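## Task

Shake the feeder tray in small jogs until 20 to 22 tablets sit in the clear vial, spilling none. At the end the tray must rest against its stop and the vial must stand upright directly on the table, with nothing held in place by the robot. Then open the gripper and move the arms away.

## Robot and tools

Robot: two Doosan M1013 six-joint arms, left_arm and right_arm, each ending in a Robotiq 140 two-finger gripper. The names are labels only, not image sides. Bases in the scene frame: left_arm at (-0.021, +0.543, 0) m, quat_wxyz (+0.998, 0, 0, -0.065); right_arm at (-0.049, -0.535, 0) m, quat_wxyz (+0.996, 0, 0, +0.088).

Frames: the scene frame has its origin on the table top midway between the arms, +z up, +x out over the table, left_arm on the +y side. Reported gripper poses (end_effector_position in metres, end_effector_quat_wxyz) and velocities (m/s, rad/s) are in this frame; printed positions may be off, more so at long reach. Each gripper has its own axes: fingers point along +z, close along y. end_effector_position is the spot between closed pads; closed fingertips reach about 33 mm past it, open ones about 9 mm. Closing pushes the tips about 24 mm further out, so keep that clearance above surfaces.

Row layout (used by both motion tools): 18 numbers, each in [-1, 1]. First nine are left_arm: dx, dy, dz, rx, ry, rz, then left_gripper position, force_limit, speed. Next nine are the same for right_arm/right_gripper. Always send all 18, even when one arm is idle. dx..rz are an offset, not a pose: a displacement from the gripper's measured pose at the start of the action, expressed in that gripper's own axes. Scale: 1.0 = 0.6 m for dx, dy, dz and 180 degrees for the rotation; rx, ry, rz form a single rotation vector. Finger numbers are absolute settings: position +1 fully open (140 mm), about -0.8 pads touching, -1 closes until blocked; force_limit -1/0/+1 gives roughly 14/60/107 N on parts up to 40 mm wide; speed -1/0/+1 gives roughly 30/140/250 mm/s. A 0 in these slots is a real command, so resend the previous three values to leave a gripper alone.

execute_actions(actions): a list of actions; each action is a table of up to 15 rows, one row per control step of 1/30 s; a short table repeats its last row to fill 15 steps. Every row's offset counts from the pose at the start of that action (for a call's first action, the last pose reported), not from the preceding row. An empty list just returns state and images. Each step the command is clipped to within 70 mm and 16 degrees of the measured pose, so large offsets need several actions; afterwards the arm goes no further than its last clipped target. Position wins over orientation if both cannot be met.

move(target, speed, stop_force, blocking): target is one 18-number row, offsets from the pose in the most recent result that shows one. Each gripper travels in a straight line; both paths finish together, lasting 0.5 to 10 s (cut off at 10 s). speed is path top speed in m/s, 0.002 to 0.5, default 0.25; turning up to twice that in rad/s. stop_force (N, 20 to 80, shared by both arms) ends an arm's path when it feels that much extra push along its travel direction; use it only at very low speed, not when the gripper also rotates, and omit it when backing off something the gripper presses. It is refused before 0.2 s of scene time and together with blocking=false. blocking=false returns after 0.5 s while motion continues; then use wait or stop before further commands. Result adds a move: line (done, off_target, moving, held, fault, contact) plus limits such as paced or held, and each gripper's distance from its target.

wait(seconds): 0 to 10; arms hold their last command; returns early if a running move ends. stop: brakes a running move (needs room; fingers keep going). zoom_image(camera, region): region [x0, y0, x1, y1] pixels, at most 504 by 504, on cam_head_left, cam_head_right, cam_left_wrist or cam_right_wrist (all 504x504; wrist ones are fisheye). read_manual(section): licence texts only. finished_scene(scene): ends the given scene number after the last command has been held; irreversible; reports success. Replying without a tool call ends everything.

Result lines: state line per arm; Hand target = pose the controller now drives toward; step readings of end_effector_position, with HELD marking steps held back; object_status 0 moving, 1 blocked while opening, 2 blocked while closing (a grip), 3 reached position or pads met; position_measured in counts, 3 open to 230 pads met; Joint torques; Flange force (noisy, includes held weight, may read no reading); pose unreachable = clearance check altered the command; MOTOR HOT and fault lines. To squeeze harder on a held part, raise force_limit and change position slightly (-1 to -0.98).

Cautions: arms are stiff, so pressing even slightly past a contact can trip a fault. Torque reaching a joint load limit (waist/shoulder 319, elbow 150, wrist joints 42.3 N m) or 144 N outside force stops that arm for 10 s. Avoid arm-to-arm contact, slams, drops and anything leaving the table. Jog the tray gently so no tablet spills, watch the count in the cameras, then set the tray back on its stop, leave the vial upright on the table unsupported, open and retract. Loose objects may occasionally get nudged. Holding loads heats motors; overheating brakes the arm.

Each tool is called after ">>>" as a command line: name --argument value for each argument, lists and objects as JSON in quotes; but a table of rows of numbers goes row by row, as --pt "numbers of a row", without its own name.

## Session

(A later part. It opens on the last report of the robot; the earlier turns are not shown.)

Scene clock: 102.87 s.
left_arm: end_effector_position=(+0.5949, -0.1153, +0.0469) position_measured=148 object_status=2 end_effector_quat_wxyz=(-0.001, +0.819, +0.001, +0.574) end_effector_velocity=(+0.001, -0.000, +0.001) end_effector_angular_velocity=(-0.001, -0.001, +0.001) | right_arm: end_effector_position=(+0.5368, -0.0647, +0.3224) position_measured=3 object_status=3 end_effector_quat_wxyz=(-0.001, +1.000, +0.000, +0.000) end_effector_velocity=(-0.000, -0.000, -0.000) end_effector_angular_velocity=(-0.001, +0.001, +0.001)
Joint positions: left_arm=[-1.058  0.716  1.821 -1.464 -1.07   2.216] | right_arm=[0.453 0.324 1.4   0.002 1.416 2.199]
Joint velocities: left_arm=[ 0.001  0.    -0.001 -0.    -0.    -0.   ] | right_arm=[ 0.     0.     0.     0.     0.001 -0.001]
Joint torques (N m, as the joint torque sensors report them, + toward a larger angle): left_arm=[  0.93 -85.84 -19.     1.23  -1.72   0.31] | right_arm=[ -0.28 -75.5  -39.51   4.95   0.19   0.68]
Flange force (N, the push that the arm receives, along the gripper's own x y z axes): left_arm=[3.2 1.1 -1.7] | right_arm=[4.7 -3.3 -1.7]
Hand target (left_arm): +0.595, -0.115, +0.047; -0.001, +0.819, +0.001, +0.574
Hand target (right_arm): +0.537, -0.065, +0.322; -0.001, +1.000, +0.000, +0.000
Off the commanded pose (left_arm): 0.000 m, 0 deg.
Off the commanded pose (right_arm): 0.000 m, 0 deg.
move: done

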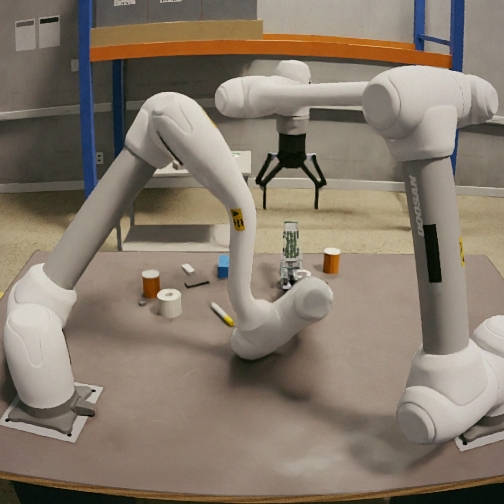

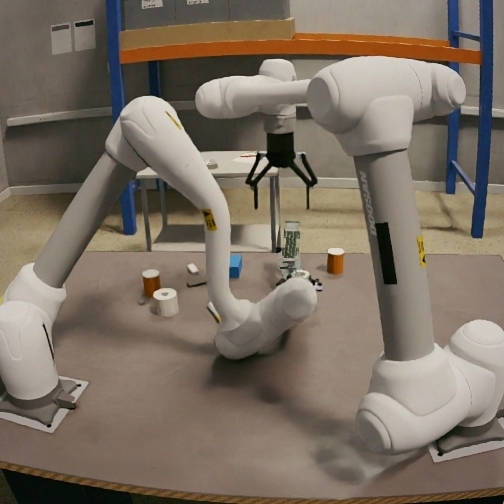

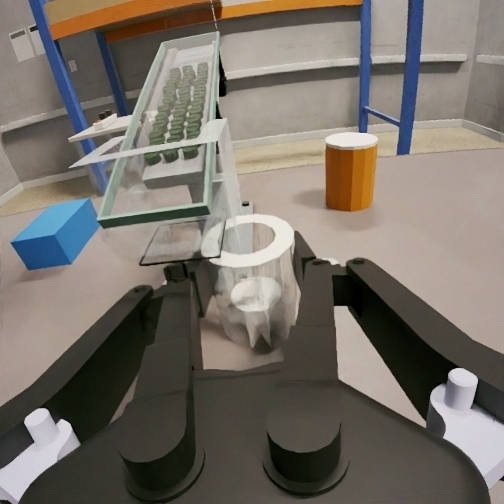

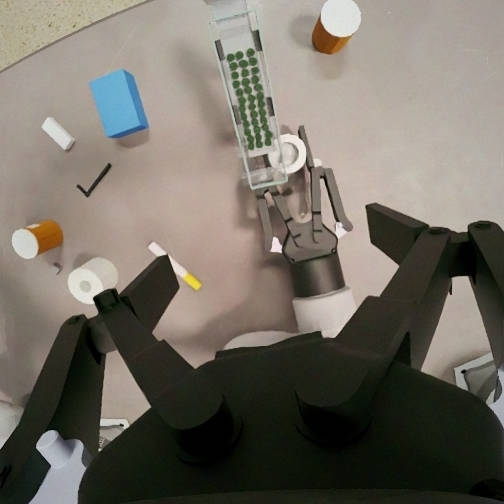

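>>> move --target '[-0.004,-0.053,-0.016,0,0,0,-1,-0.7,-0.6,0,0,0,0,0,0,1,0,0]' --speed 0.03 --stop_force 30

>>> zoom_image --camera "cam_right_wrist" --region '[210, 110, 320, 220]'

>>> zoom_image --camera "cam_left_wrist" --region '[110, 90, 390, 370]'

Scene clock: 110.70 s.
left_arm: end_effector_position=(+0.5850, -0.0835, +0.0480) position_measured=148 object_status=2 end_effector_quat_wxyz=(-0.001, +0.819, +0.001, +0.574) end_effector_velocity=(-0.001, +0.000, -0.001) end_effector_angular_velocity=(+0.001, +0.001, -0.001) | right_arm: end_effector_position=(+0.5368, -0.0647, +0.3224) position_measured=3 object_status=3 end_effector_quat_wxyz=(-0.001, +1.000, +0.000, +0.000) end_effector_velocity=(-0.000, +0.000, +0.000) end_effector_angular_velocity=(-0.001, -0.000, +0.002)
Joint positions: left_arm=[-1.054  0.684  1.891 -1.44  -1.073  2.173] | right_arm=[0.453 0.324 1.4   0.002 1.416 2.199]
Joint velocities: left_arm=[-0.     0.     0.001  0.     0.001 -0.001] | right_arm=[ 0.001  0.    -0.001 -0.001  0.001 -0.   ]
Joint torques (N m, as the joint torque sensors report them, + toward a larger angle): left_arm=[ -1.52 -83.97 -18.21   1.66  -2.16   0.04] | right_arm=[ -1.1  -75.3  -40.2    4.6   -0.46   0.58]
Flange force (N, the push that the arm receives, along the gripper's own x y z axes): left_arm=[2.5 1.2 2.1] | right_arm=[3.0 -3.3 -2.0]
Hand target (left_arm): +0.585, -0.083, +0.048; -0.001, +0.819, +0.001, +0.574
Hand target (right_arm): +0.537, -0.065, +0.322; -0.001, +1.000, +0.000, +0.000
Off the commanded pose (left_arm): 0.000 m, 0 deg.
Off the commanded pose (right_arm): 0.000 m, 0 deg.
move: done

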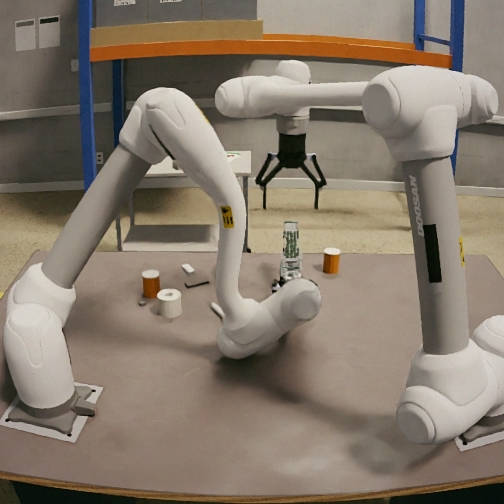

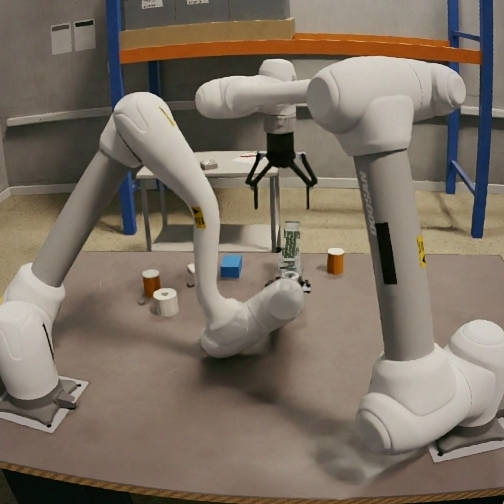

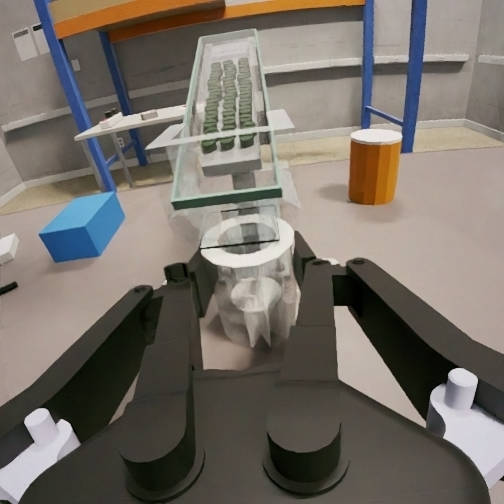

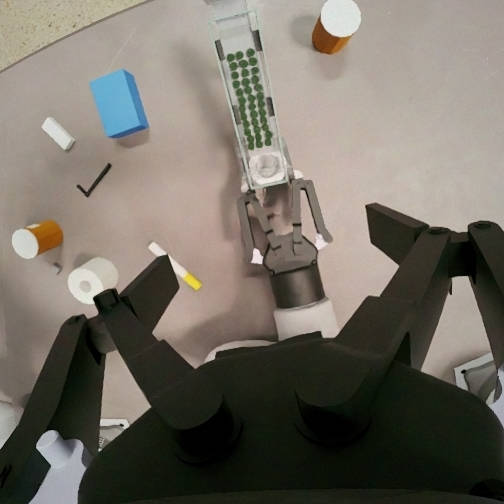

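Region (210, 110, 320, 220) of cam_right_wrist's 504x504 image, scaled by 4.582, with more detail than that image has.

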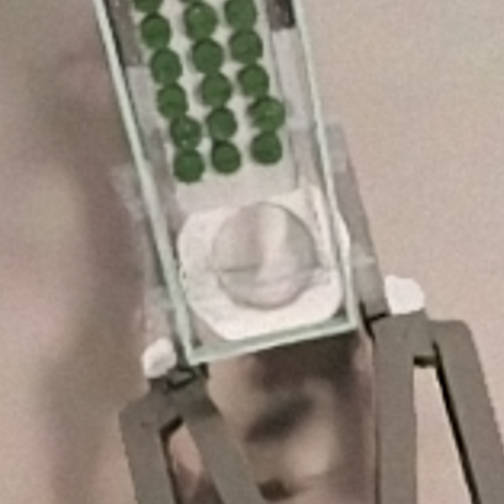

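Region (110, 90, 390, 370) of cam_left_wrist's 504x504 image, scaled by 1.800, with more detail than that image has.

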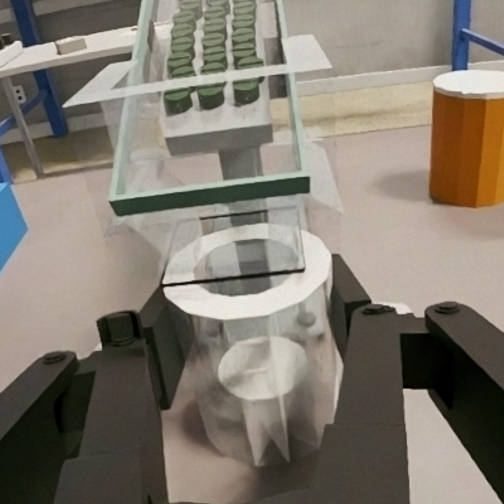

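>>> move --target '[0,-0.005,0,0,0,0,-1,-0.7,-0.6,-0.01,0,0.19,0,0,0,1,0,0]' --speed 0.15

>>> zoom_image --camera "cam_right_wrist" --region '[205, 100, 325, 220]'

Scene clock: 122.10 s.
left_arm: end_effector_position=(+0.5850, -0.0805, +0.0480) position_measured=148 object_status=2 end_effector_quat_wxyz=(-0.001, +0.819, +0.001, +0.574) end_effector_velocity=(-0.001, -0.000, -0.000) end_effector_angular_velocity=(+0.001, +0.000, -0.001) | right_arm: end_effector_position=(+0.5309, -0.0646, +0.2083) position_measured=3 object_status=3 end_effector_quat_wxyz=(-0.001, +1.000, +0.000, +0.000) end_effector_velocity=(-0.000, -0.000, -0.000) end_effector_angular_velocity=(-0.001, +0.001, +0.001)
Joint positions: left_arm=[-1.053  0.681  1.897 -1.437 -1.072  2.169] | right_arm=[0.458 0.363 1.557 0.002 1.22  2.204]
Joint velocities: left_arm=[-0.001  0.     0.001  0.    -0.     0.   ] | right_arm=[-0.     0.     0.     0.     0.001 -0.002]
Joint torques (N m, as the joint torque sensors report them, + toward a larger angle): left_arm=[ -0.66 -84.81 -18.38   1.28  -2.72   0.2 ] | right_arm=[ -0.53 -77.29 -37.7    3.82  -0.49   0.29]
Flange force (N, the push that the arm receives, along the gripper's own x y z axes): left_arm=[0.4 1.4 2.5] | right_arm=[4.8 -3.8 -0.8]
Hand target (left_arm): +0.585, -0.080, +0.048; -0.001, +0.819, +0.001, +0.574
Hand target (right_arm): +0.531, -0.065, +0.208; -0.001, +1.000, +0.000, +0.000
Off the commanded pose (left_arm): 0.000 m, 0 deg.
Off the commanded pose (right_arm): 0.000 m, 0 deg.
move: done

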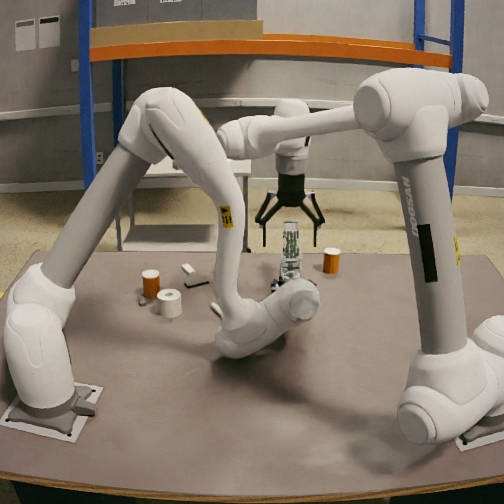

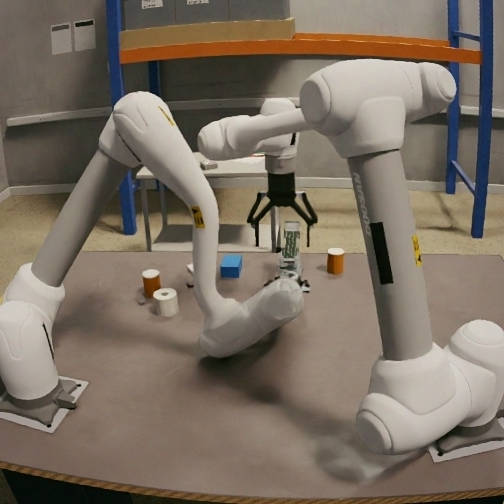

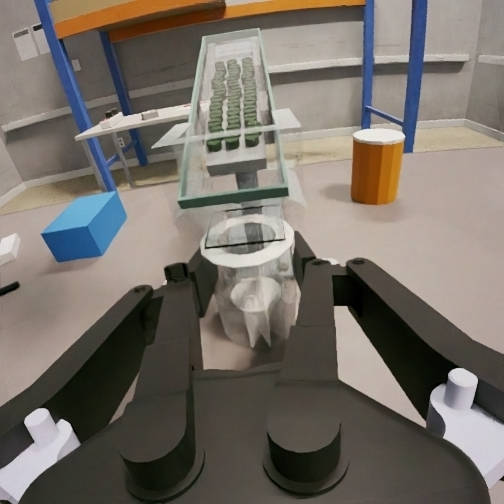

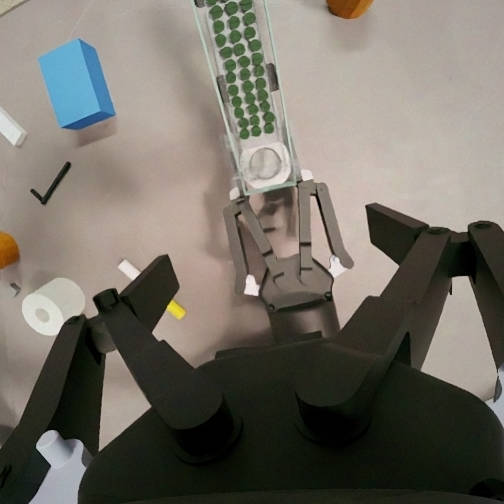

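Region (205, 100, 325, 220) of cam_right_wrist's 504x504 image, scaled by 4.200, with more detail than that image has.

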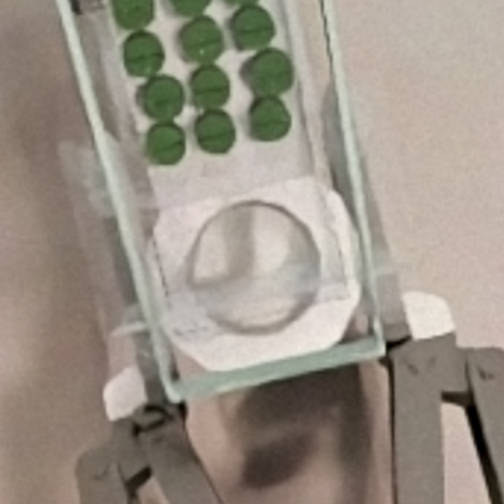

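>>> move --target '[0.0028,0,0.0078,0,0,0,-1,-0.7,-0.6,0.1,0.025,-0.15,0,0,0.5,0.4,0,0]' --speed 0.4

>>> move --target '[0,0,0,0,0,0,-1,-0.7,-0.6,0,-0.305,0.03,0,0,0,0.4,0,0]'

Scene clock: 138.20 s.
left_arm: end_effector_position=(+0.5900, -0.0805, +0.0480) position_measured=148 object_status=2 end_effector_quat_wxyz=(-0.001, +0.819, +0.001, +0.574) end_effector_velocity=(+0.001, +0.001, +0.000) end_effector_angular_velocity=(+0.000, +0.001, +0.001) | right_arm: end_effector_position=(+0.5909, -0.0798, +0.2983) position_measured=78 object_status=3 end_effector_quat_wxyz=(+0.001, -0.707, +0.707, +0.001) end_effector_velocity=(-0.000, +0.001, +0.000) end_effector_angular_velocity=(+0.001, -0.000, +0.002)
Joint positions: left_arm=[-1.046  0.683  1.893 -1.432 -1.069  2.171] | right_arm=[0.397 0.386 1.358 0.002 1.396 3.714]
Joint velocities: left_arm=[ 0.002 -0.    -0.001 -0.     0.001  0.001] | right_arm=[ 0.001  0.    -0.001  0.    -0.    -0.001]
Joint torques (N m, as the joint torque sensors report them, + toward a larger angle): left_arm=[ -0.94 -80.62 -18.51   1.33  -2.45   0.55] | right_arm=[  1.27 -82.28 -40.65   4.57   0.42   0.16]
Flange force (N, the push that the arm receives, along the gripper's own x y z axes): left_arm=[5.7 -3.1 -0.5] | right_arm=[-1.1 -4.5 0.7]
Hand target (left_arm): +0.590, -0.080, +0.048; -0.001, +0.819, +0.001, +0.574
Hand target (right_arm): +0.591, -0.080, +0.298; -0.001, +0.707, -0.707, -0.001
Off the commanded pose (left_arm): 0.000 m, 0 deg.
Off the commanded pose (right_arm): 0.000 m, 0 deg.
move: done

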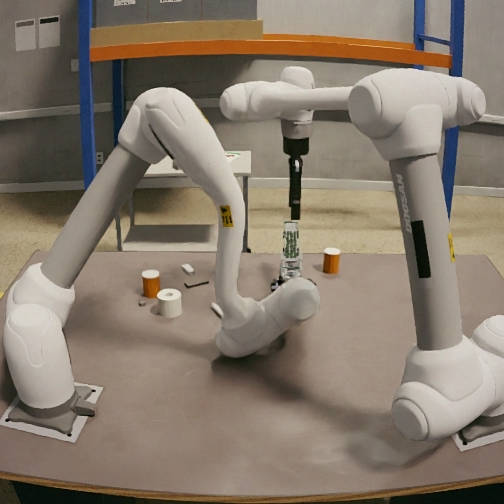

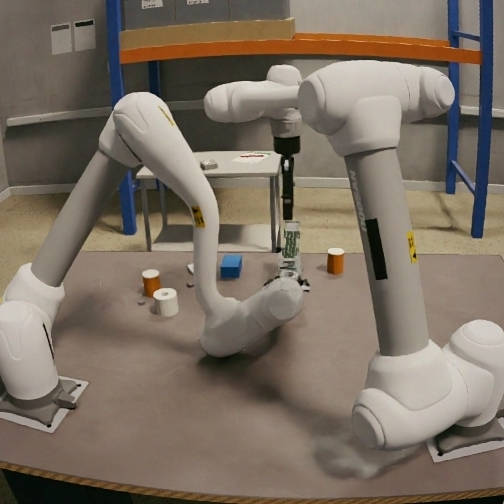

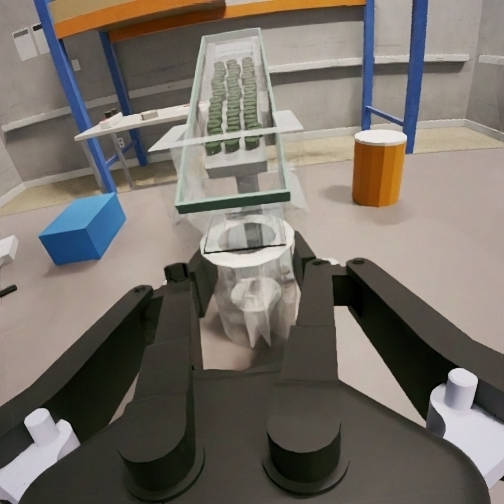

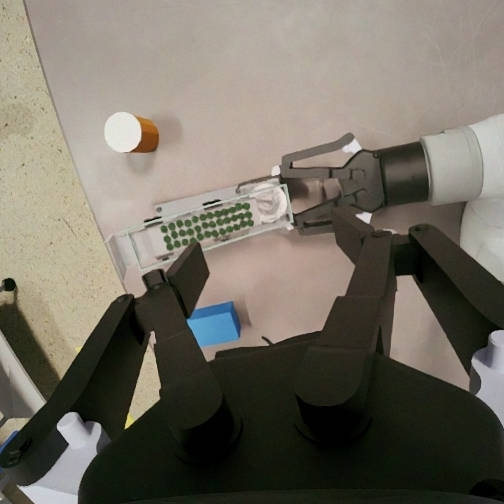

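Scene clock: 139.33 s.
left_arm: end_effector_position=(+0.5900, -0.0805, +0.0480) position_measured=148 object_status=2 end_effector_quat_wxyz=(-0.001, +0.819, +0.001, +0.574) end_effector_velocity=(-0.000, -0.000, -0.000) end_effector_angular_velocity=(+0.000, -0.000, -0.001) | right_arm: end_effector_position=(+0.7739, -0.0800, +0.2802) position_measured=78 object_status=3 end_effector_quat_wxyz=(+0.001, -0.707, +0.707, +0.001) end_effector_velocity=(+0.000, -0.000, +0.000) end_effector_angular_velocity=(+0.000, -0.001, -0.001)
Joint positions: left_arm=[-1.046  0.683  1.893 -1.432 -1.069  2.171] | right_arm=[0.291 0.662 0.961 0.002 1.517 3.608]
Joint velocities: left_arm=[-0. -0.  0.  0. -0.  0.] | right_arm=[-0.     0.    -0.     0.    -0.     0.001]
Joint torques (N m, as the joint torque sensors report them, + toward a larger angle): left_arm=[  4.45 -81.31 -18.53   1.16  -2.46  -0.31] | right_arm=[  -1.46 -105.12  -42.63    4.6    -0.43    0.53]
Flange force (N, the push that the arm receives, along the gripper's own x y z axes): left_arm=[3.2 1.8 -7.5] | right_arm=[0.5 3.3 0.6]
Hand target (left_arm): +0.590, -0.080, +0.048; -0.001, +0.819, +0.001, +0.574
Hand target (right_arm): +0.774, -0.080, +0.280; -0.001, +0.707, -0.707, -0.001
Off the commanded pose (left_arm): 0.000 m, 0 deg.
Off the commanded pose (right_arm): 0.000 m, 0 deg.
move: done

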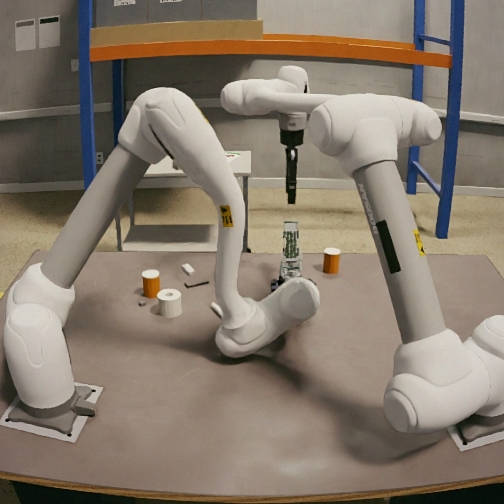

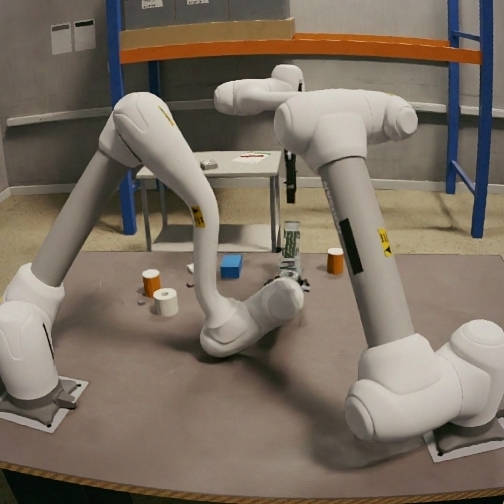

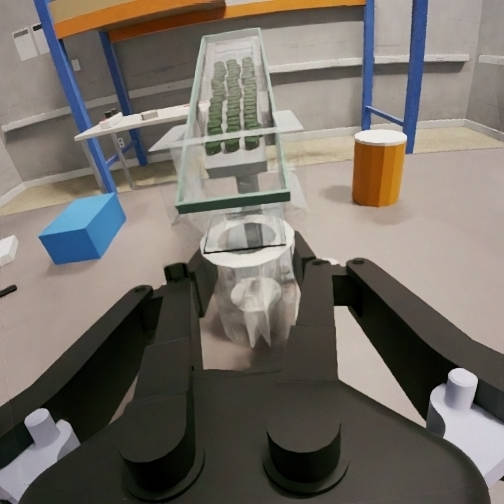

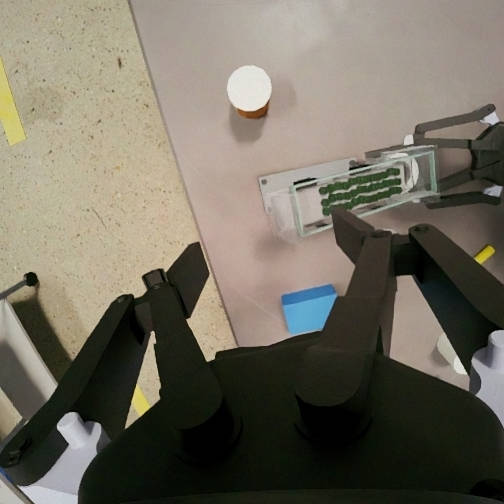

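>>> zoom_image --camera "cam_right_wrist" --region '[230, 150, 350, 270]'

Region (230, 150, 350, 270) of cam_right_wrist's 504x504 image, scaled by 4.200, with more detail than that image has.

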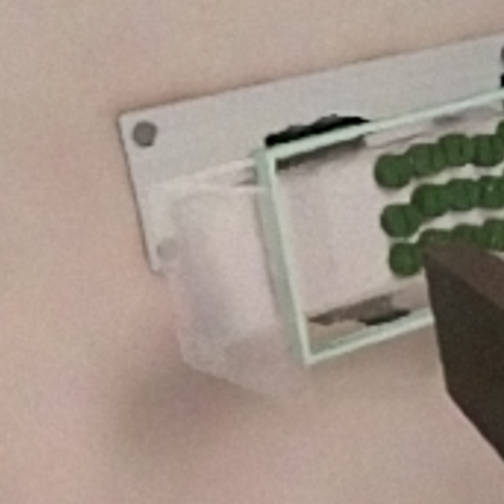

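>>> move --target '[0,0,0,0,0,0,-1,-0.7,-0.6,0.13,0.05,0.12,0,-0.25,0,1,0,0]' --speed 0.4

>>> zoom_image --camera "cam_right_wrist" --region '[170, 100, 450, 380]'

Scene clock: 153.83 s.
left_arm: end_effector_position=(+0.5900, -0.0805, +0.0480) position_measured=148 object_status=2 end_effector_quat_wxyz=(-0.001, +0.819, +0.001, +0.574) end_effector_velocity=(-0.000, -0.000, -0.000) end_effector_angular_velocity=(-0.000, -0.000, -0.000) | right_arm: end_effector_position=(+0.7443, -0.1584, +0.2084) position_measured=3 object_status=3 end_effector_quat_wxyz=(+0.272, -0.653, +0.653, +0.270) end_effector_velocity=(-0.001, +0.001, -0.000) end_effector_angular_velocity=(+0.001, +0.001, +0.001)
Joint positions: left_arm=[-1.046  0.683  1.893 -1.432 -1.069  2.171] | right_arm=[-0.043  0.513  1.521  0.872  1.158  2.885]
Joint velocities: left_arm=[-0.001  0.     0.    -0.    -0.    -0.001] | right_arm=[ 0.     0.     0.001  0.001  0.    -0.   ]
Joint torques (N m, as the joint torque sensors report them, + toward a larger angle): left_arm=[  2.3  -85.01 -18.58   1.6   -2.51   0.05] | right_arm=[  1.4  -91.5  -39.49   3.64   0.68   0.76]
Flange force (N, the push that the arm receives, along the gripper's own x y z axes): left_arm=[-0.8 3.6 -2.1] | right_arm=[3.2 -0.8 0.1]
Hand target (left_arm): +0.590, -0.080, +0.048; -0.001, +0.819, +0.001, +0.574
Hand target (right_arm): +0.744, -0.158, +0.208; -0.272, +0.653, -0.653, -0.270
Off the commanded pose (left_arm): 0.000 m, 0 deg.
Off the commanded pose (right_arm): 0.001 m, 0 deg.
move: done

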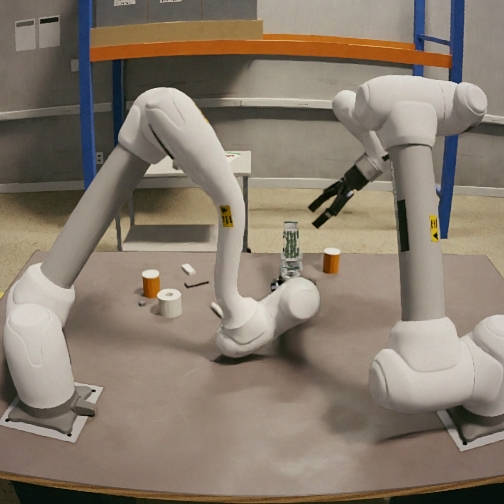

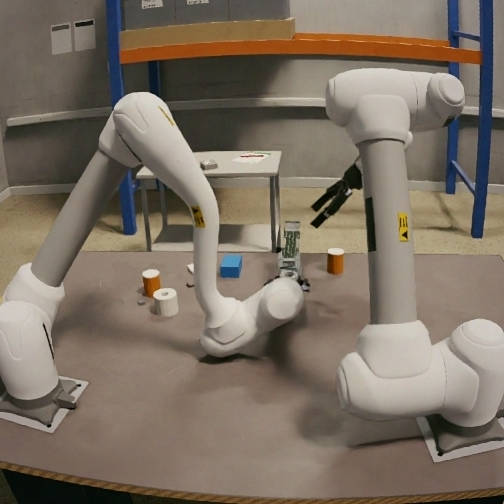

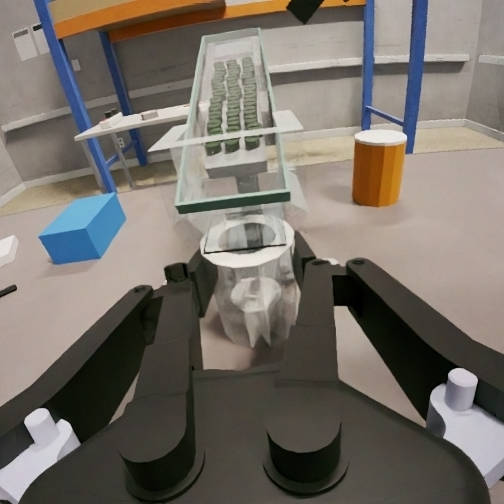

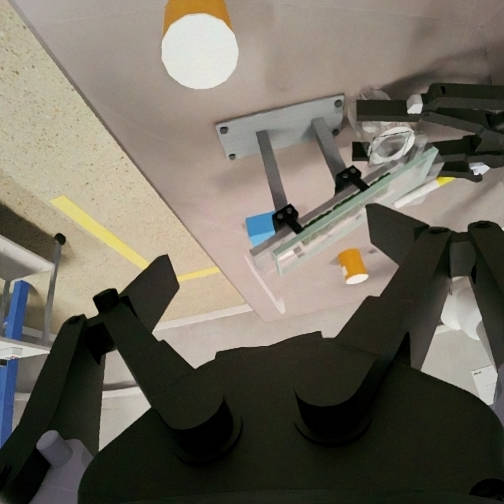

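Region (170, 100, 450, 380) of cam_right_wrist's 504x504 image, scaled by 1.800, with more detail than that image has.

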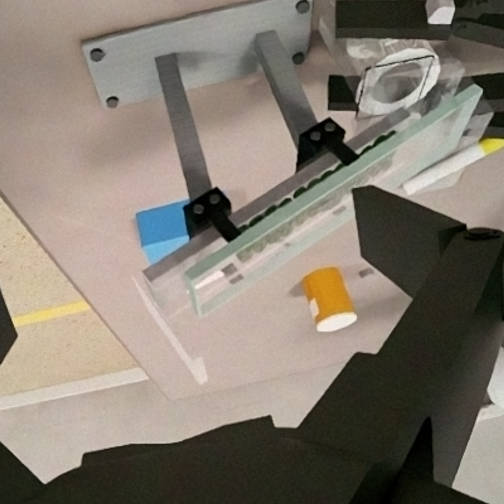

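>>> move --target '[0,0,0,0,0,0,-1,-0.7,-0.6,-0.141,-0.01,0.0425,0.0948,0.248,-0.0393,-0.2,-0.7,0]' --speed 0.4

>>> zoom_image --camera "cam_right_wrist" --region '[180, 120, 380, 320]'

Scene clock: 165.53 s.
left_arm: end_effector_position=(+0.5900, -0.0805, +0.0480) position_measured=148 object_status=2 end_effector_quat_wxyz=(-0.001, +0.819, +0.001, +0.574) end_effector_velocity=(-0.000, +0.000, -0.000) end_effector_angular_velocity=(+0.001, -0.000, -0.000) | right_arm: end_effector_position=(+0.7500, -0.0802, +0.2501) position_measured=154 object_status=3 end_effector_quat_wxyz=(+0.111, -0.699, +0.698, -0.110) end_effector_velocity=(-0.001, +0.000, +0.000) end_effector_angular_velocity=(-0.002, +0.001, +0.001)
Joint positions: left_arm=[-1.046  0.683  1.893 -1.432 -1.069  2.171] | right_arm=[ 0.36   0.483  1.332 -0.181  1.06   3.745]
Joint velocities: left_arm=[-0.     0.     0.001  0.    -0.     0.   ] | right_arm=[ 0.001  0.    -0.    -0.001  0.002  0.   ]
Joint torques (N m, as the joint torque sensors report them, + toward a larger angle): left_arm=[ -2.45 -84.93 -17.91   1.55  -2.43   0.3 ] | right_arm=[  1.74 -90.45 -41.32   3.38  -1.12   0.31]
Flange force (N, the push that the arm receives, along the gripper's own x y z axes): left_arm=[1.3 1.5 4.6] | right_arm=[1.0 -2.5 1.2]
Hand target (left_arm): +0.590, -0.080, +0.048; -0.001, +0.819, +0.001, +0.574
Hand target (right_arm): +0.750, -0.080, +0.250; -0.111, +0.699, -0.698, +0.110
Off the commanded pose (left_arm): 0.000 m, 0 deg.
Off the commanded pose (right_arm): 0.001 m, 0 deg.
move: done

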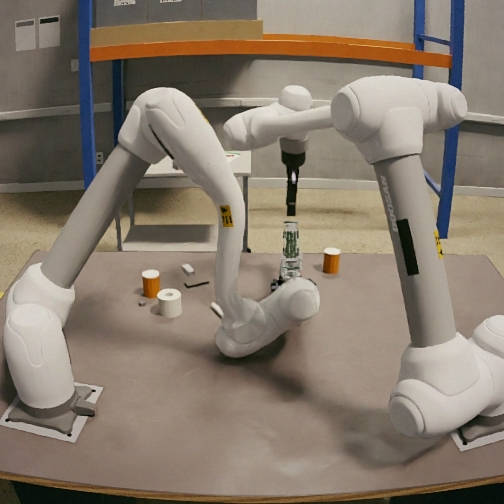

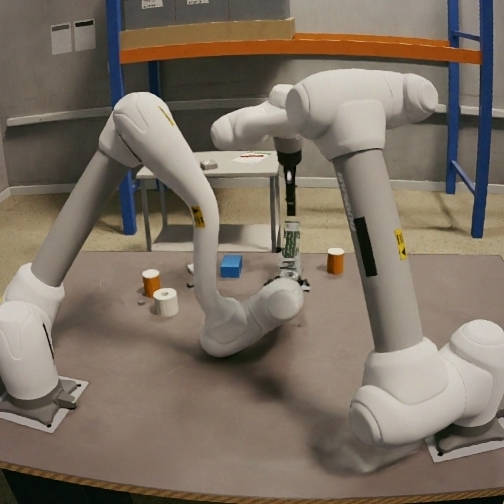

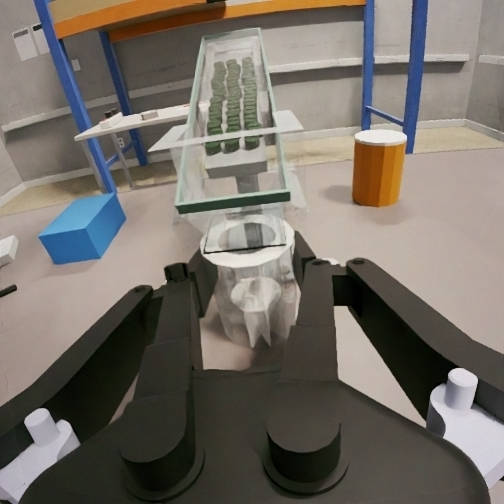

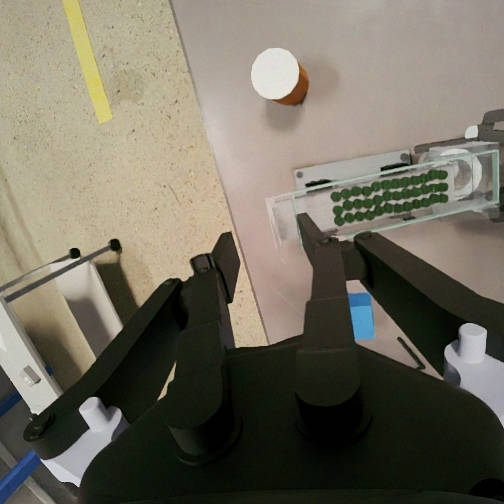

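Region (180, 120, 380, 320) of cam_right_wrist's 504x504 image, scaled by 2.520, with more detail than that image has.

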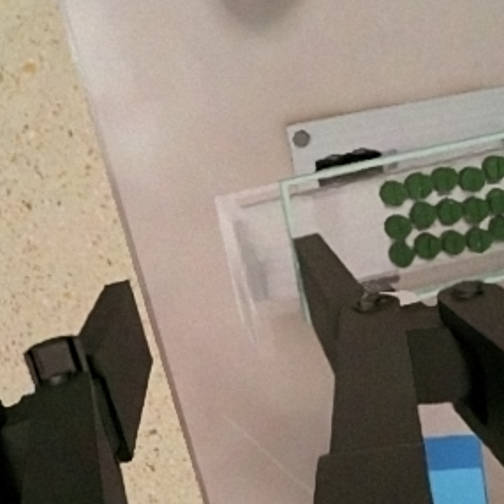

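>>> move --target '[0,0,0,0,0,0,-1,-0.7,-0.6,0,0.007,0.07,0,0,0,-0.45,-0.7,0]' --speed 0.06 --stop_force 25

>>> zoom_image --camera "cam_right_wrist" --region '[200, 140, 360, 300]'

>>> zoom_image --camera "cam_left_wrist" --region '[170, 0, 290, 90]'

Scene clock: 172.63 s.
left_arm: end_effector_position=(+0.5900, -0.0805, +0.0480) position_measured=148 object_status=2 end_effector_quat_wxyz=(-0.001, +0.819, +0.001, +0.574) end_effector_velocity=(+0.000, -0.000, +0.000) end_effector_angular_velocity=(-0.000, -0.000, -0.000) | right_arm: end_effector_position=(+0.7584, -0.0805, +0.2121) position_measured=186 object_status=3 end_effector_quat_wxyz=(+0.111, -0.698, +0.698, -0.110) end_effector_velocity=(+0.000, +0.001, +0.001) end_effector_angular_velocity=(+0.001, -0.000, +0.004)
Joint positions: left_arm=[-1.046  0.683  1.893 -1.432 -1.069  2.171] | right_arm=[ 0.355  0.511  1.359 -0.185  1.005  3.752]
Joint velocities: left_arm=[-0.    -0.    -0.001  0.    -0.     0.   ] | right_arm=[ 0.    -0.    -0.001  0.002  0.    -0.004]
Joint torques (N m, as the joint torque sensors report them, + toward a larger angle): left_arm=[  0.22 -88.74 -19.76   1.3   -1.87   0.28] | right_arm=[ -4.73 -85.61 -30.63   2.44   1.71  -0.13]
Flange force (N, the push that the arm receives, along the gripper's own x y z axes): left_arm=[-5.2 2.4 3.3] | right_arm=[-11.5 -11.4 -6.5]
Hand target (left_arm): +0.590, -0.080, +0.048; -0.001, +0.819, +0.001, +0.574
Hand target (right_arm): +0.758, -0.080, +0.212; -0.111, +0.698, -0.698, +0.110
Off the commanded pose (left_arm): 0.000 m, 0 deg.
Off the commanded pose (right_arm): 0.003 m, 0 deg.
move: contact (right_arm)

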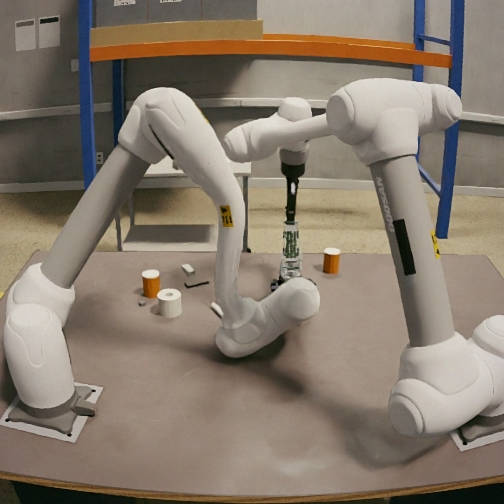

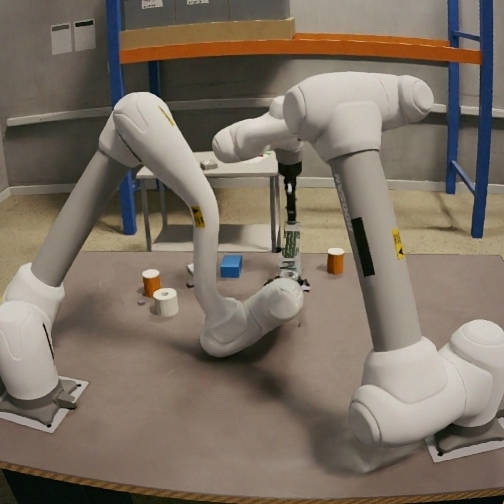

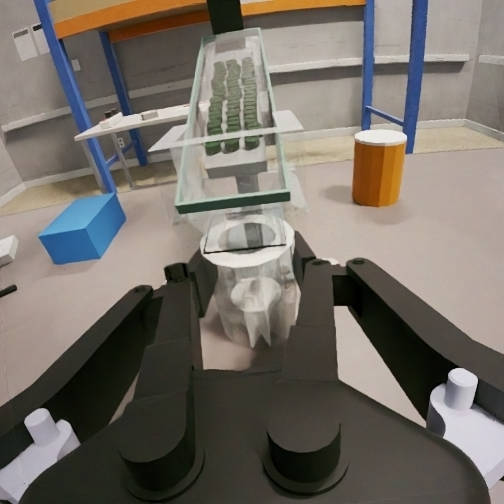

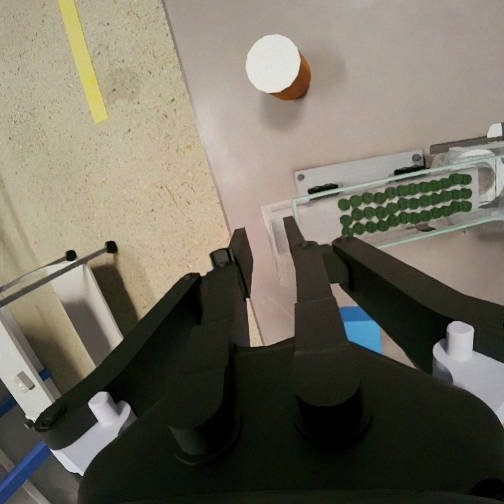

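Region (200, 140, 360, 300) of cam_right_wrist's 504x504 image, scaled by 3.150, with more detail than that image has.

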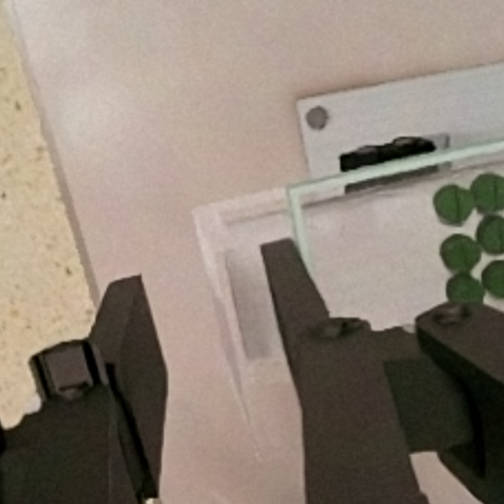

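Region (170, 0, 290, 90) of cam_left_wrist's 504x504 image, scaled by 4.200, with more detail than that image has; it fills the top 378 rows of this view, and the rest is white.

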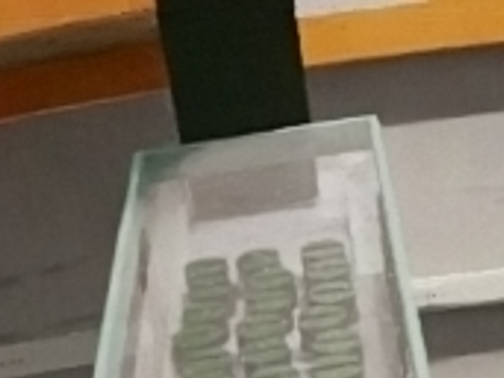

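>>> move --target '[0,0,0,0,0,0,-1,-0.7,-0.6,0,-0.008,-0.004,0,0,0,-0.45,-0.7,0]' --speed 0.03

>>> zoom_image --camera "cam_right_wrist" --region '[200, 140, 360, 300]'

>>> zoom_image --camera "cam_left_wrist" --region '[170, 0, 290, 90]'

Scene clock: 179.37 s.
left_arm: end_effector_position=(+0.5900, -0.0805, +0.0480) position_measured=148 object_status=2 end_effector_quat_wxyz=(-0.001, +0.819, +0.001, +0.574) end_effector_velocity=(+0.001, +0.000, +0.000) end_effector_angular_velocity=(-0.000, +0.000, +0.001) | right_arm: end_effector_position=(+0.7622, -0.0805, +0.2158) position_measured=186 object_status=3 end_effector_quat_wxyz=(+0.111, -0.698, +0.698, -0.110) end_effector_velocity=(+0.000, -0.001, -0.000) end_effector_angular_velocity=(+0.000, +0.000, +0.000)
Joint positions: left_arm=[-1.046  0.683  1.893 -1.432 -1.069  2.171] | right_arm=[ 0.353  0.514  1.347 -0.184  1.013  3.747]
Joint velocities: left_arm=[ 0.001  0.    -0.001  0.     0.001  0.001] | right_arm=[-0.001  0.     0.     0.001 -0.    -0.001]
Joint torques (N m, as the joint torque sensors report them, + toward a larger angle): left_arm=[  0.32 -81.39 -17.98   1.17  -2.58   0.31] | right_arm=[  2.03 -94.64 -39.24   3.92  -0.83   0.43]
Flange force (N, the push that the arm receives, along the gripper's own x y z axes): left_arm=[4.5 -0.3 -1.1] | right_arm=[-2.0 -8.1 2.6]
Hand target (left_arm): +0.590, -0.080, +0.048; -0.001, +0.819, +0.001, +0.574
Hand target (right_arm): +0.762, -0.080, +0.216; -0.111, +0.698, -0.698, +0.110
Off the commanded pose (left_arm): 0.000 m, 0 deg.
Off the commanded pose (right_arm): 0.000 m, 0 deg.
move: done

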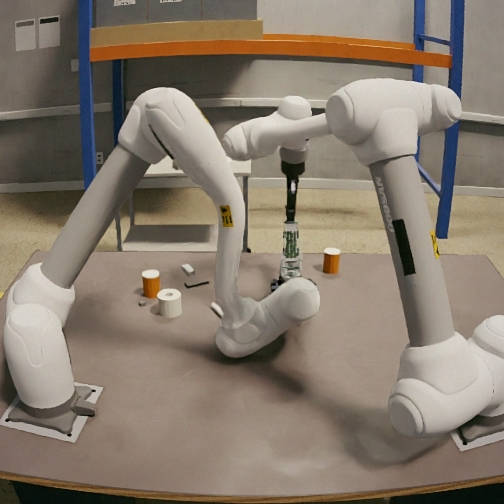

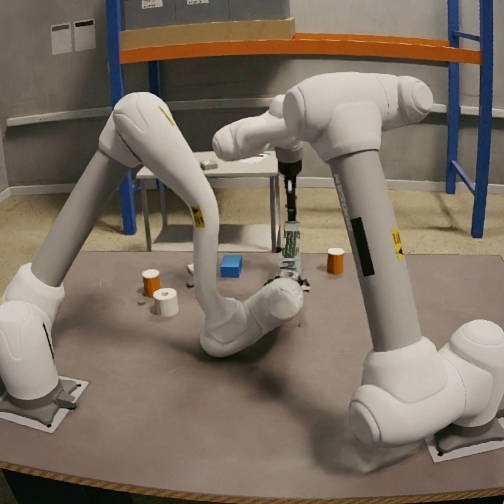

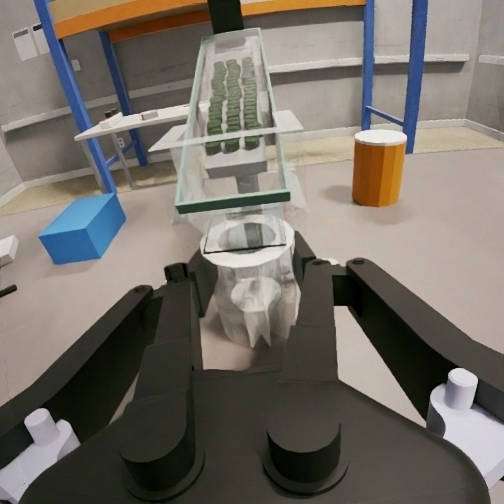

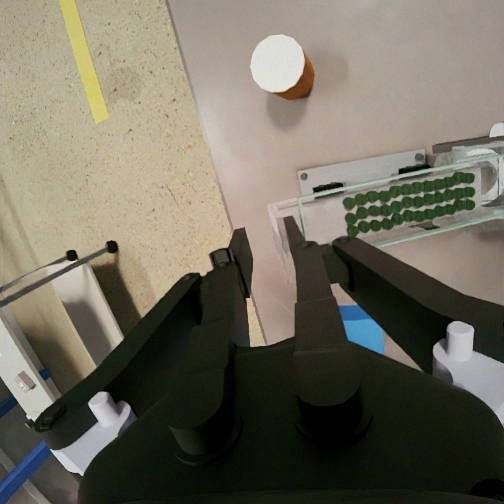

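Region (200, 140, 360, 300) of cam_right_wrist's 504x504 image, scaled by 3.150, with more detail than that image has.

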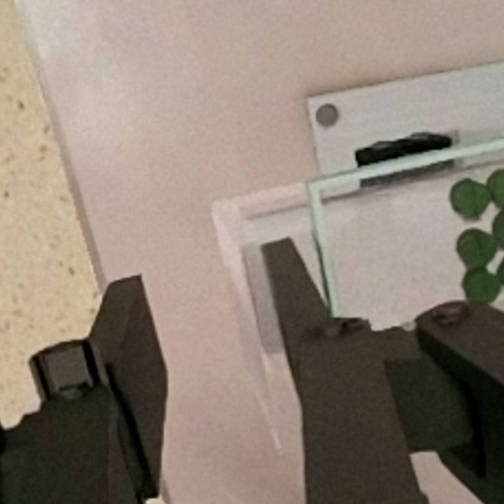

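Region (170, 0, 290, 90) of cam_left_wrist's 504x504 image, scaled by 4.200, with more detail than that image has; it fills the top 378 rows of this view, and the rest is white.

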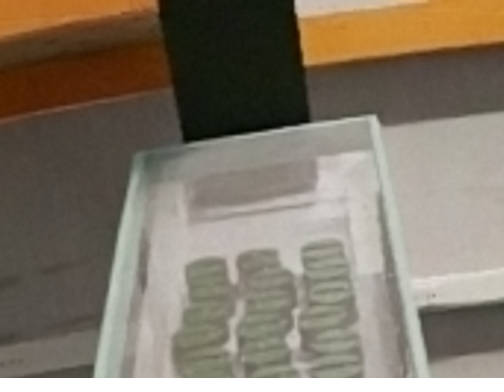

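>>> move --target '[0,0,0,0,0,0,-1,-0.7,-0.6,0,-0.06,-0.003,0,0,0,-0.45,-0.7,0]' --speed 0.012 --stop_force 20

Scene clock: 183.63 s.
left_arm: end_effector_position=(+0.5900, -0.0805, +0.0480) position_measured=148 object_status=2 end_effector_quat_wxyz=(-0.001, +0.819, +0.001, +0.574) end_effector_velocity=(-0.001, -0.000, +0.000) end_effector_angular_velocity=(-0.001, -0.000, -0.000) | right_arm: end_effector_position=(+0.7633, -0.0806, +0.2161) position_measured=186 object_status=3 end_effector_quat_wxyz=(+0.111, -0.698, +0.698, -0.110) end_effector_velocity=(-0.001, +0.001, -0.001) end_effector_angular_velocity=(-0.001, +0.000, +0.001)
Joint positions: left_arm=[-1.046  0.683  1.893 -1.432 -1.069  2.171] | right_arm=[ 0.352  0.516  1.344 -0.183  1.015  3.746]
Joint velocities: left_arm=[-0.001 -0.     0.     0.    -0.001 -0.001] | right_arm=[ 0.002 -0.     0.002 -0.001 -0.     0.001]
Joint torques (N m, as the joint torque sensors report them, + toward a larger angle): left_arm=[  0.39 -85.3  -18.96   1.31  -2.39   0.28] | right_arm=[ -7.55 -95.56 -49.49  -0.3   -5.21  -0.09]
Flange force (N, the push that the arm receives, along the gripper's own x y z axes): left_arm=[-1.0 1.1 0.6] | right_arm=[-0.9 14.6 -0.1]
Hand target (left_arm): +0.590, -0.080, +0.048; -0.001, +0.819, +0.001, +0.574
Hand target (right_arm): +0.763, -0.080, +0.216; -0.111, +0.698, -0.698, +0.110
Off the commanded pose (left_arm): 0.000 m, 0 deg.
Off the commanded pose (right_arm): 0.035 m, 0 deg.
move: contact (right_arm)

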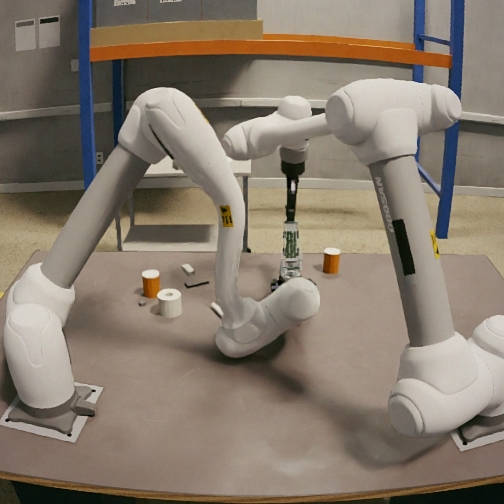

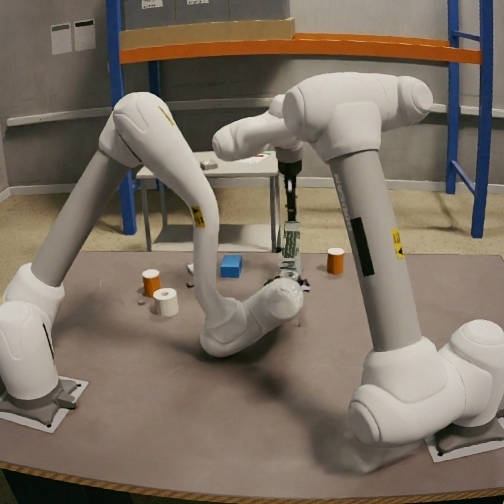

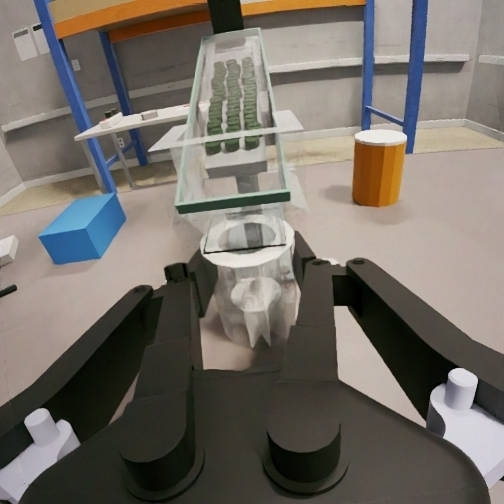

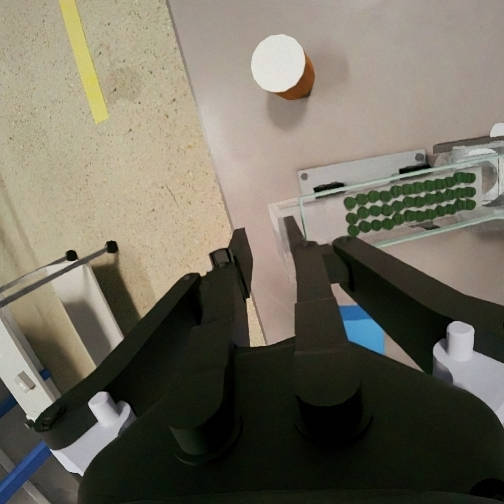

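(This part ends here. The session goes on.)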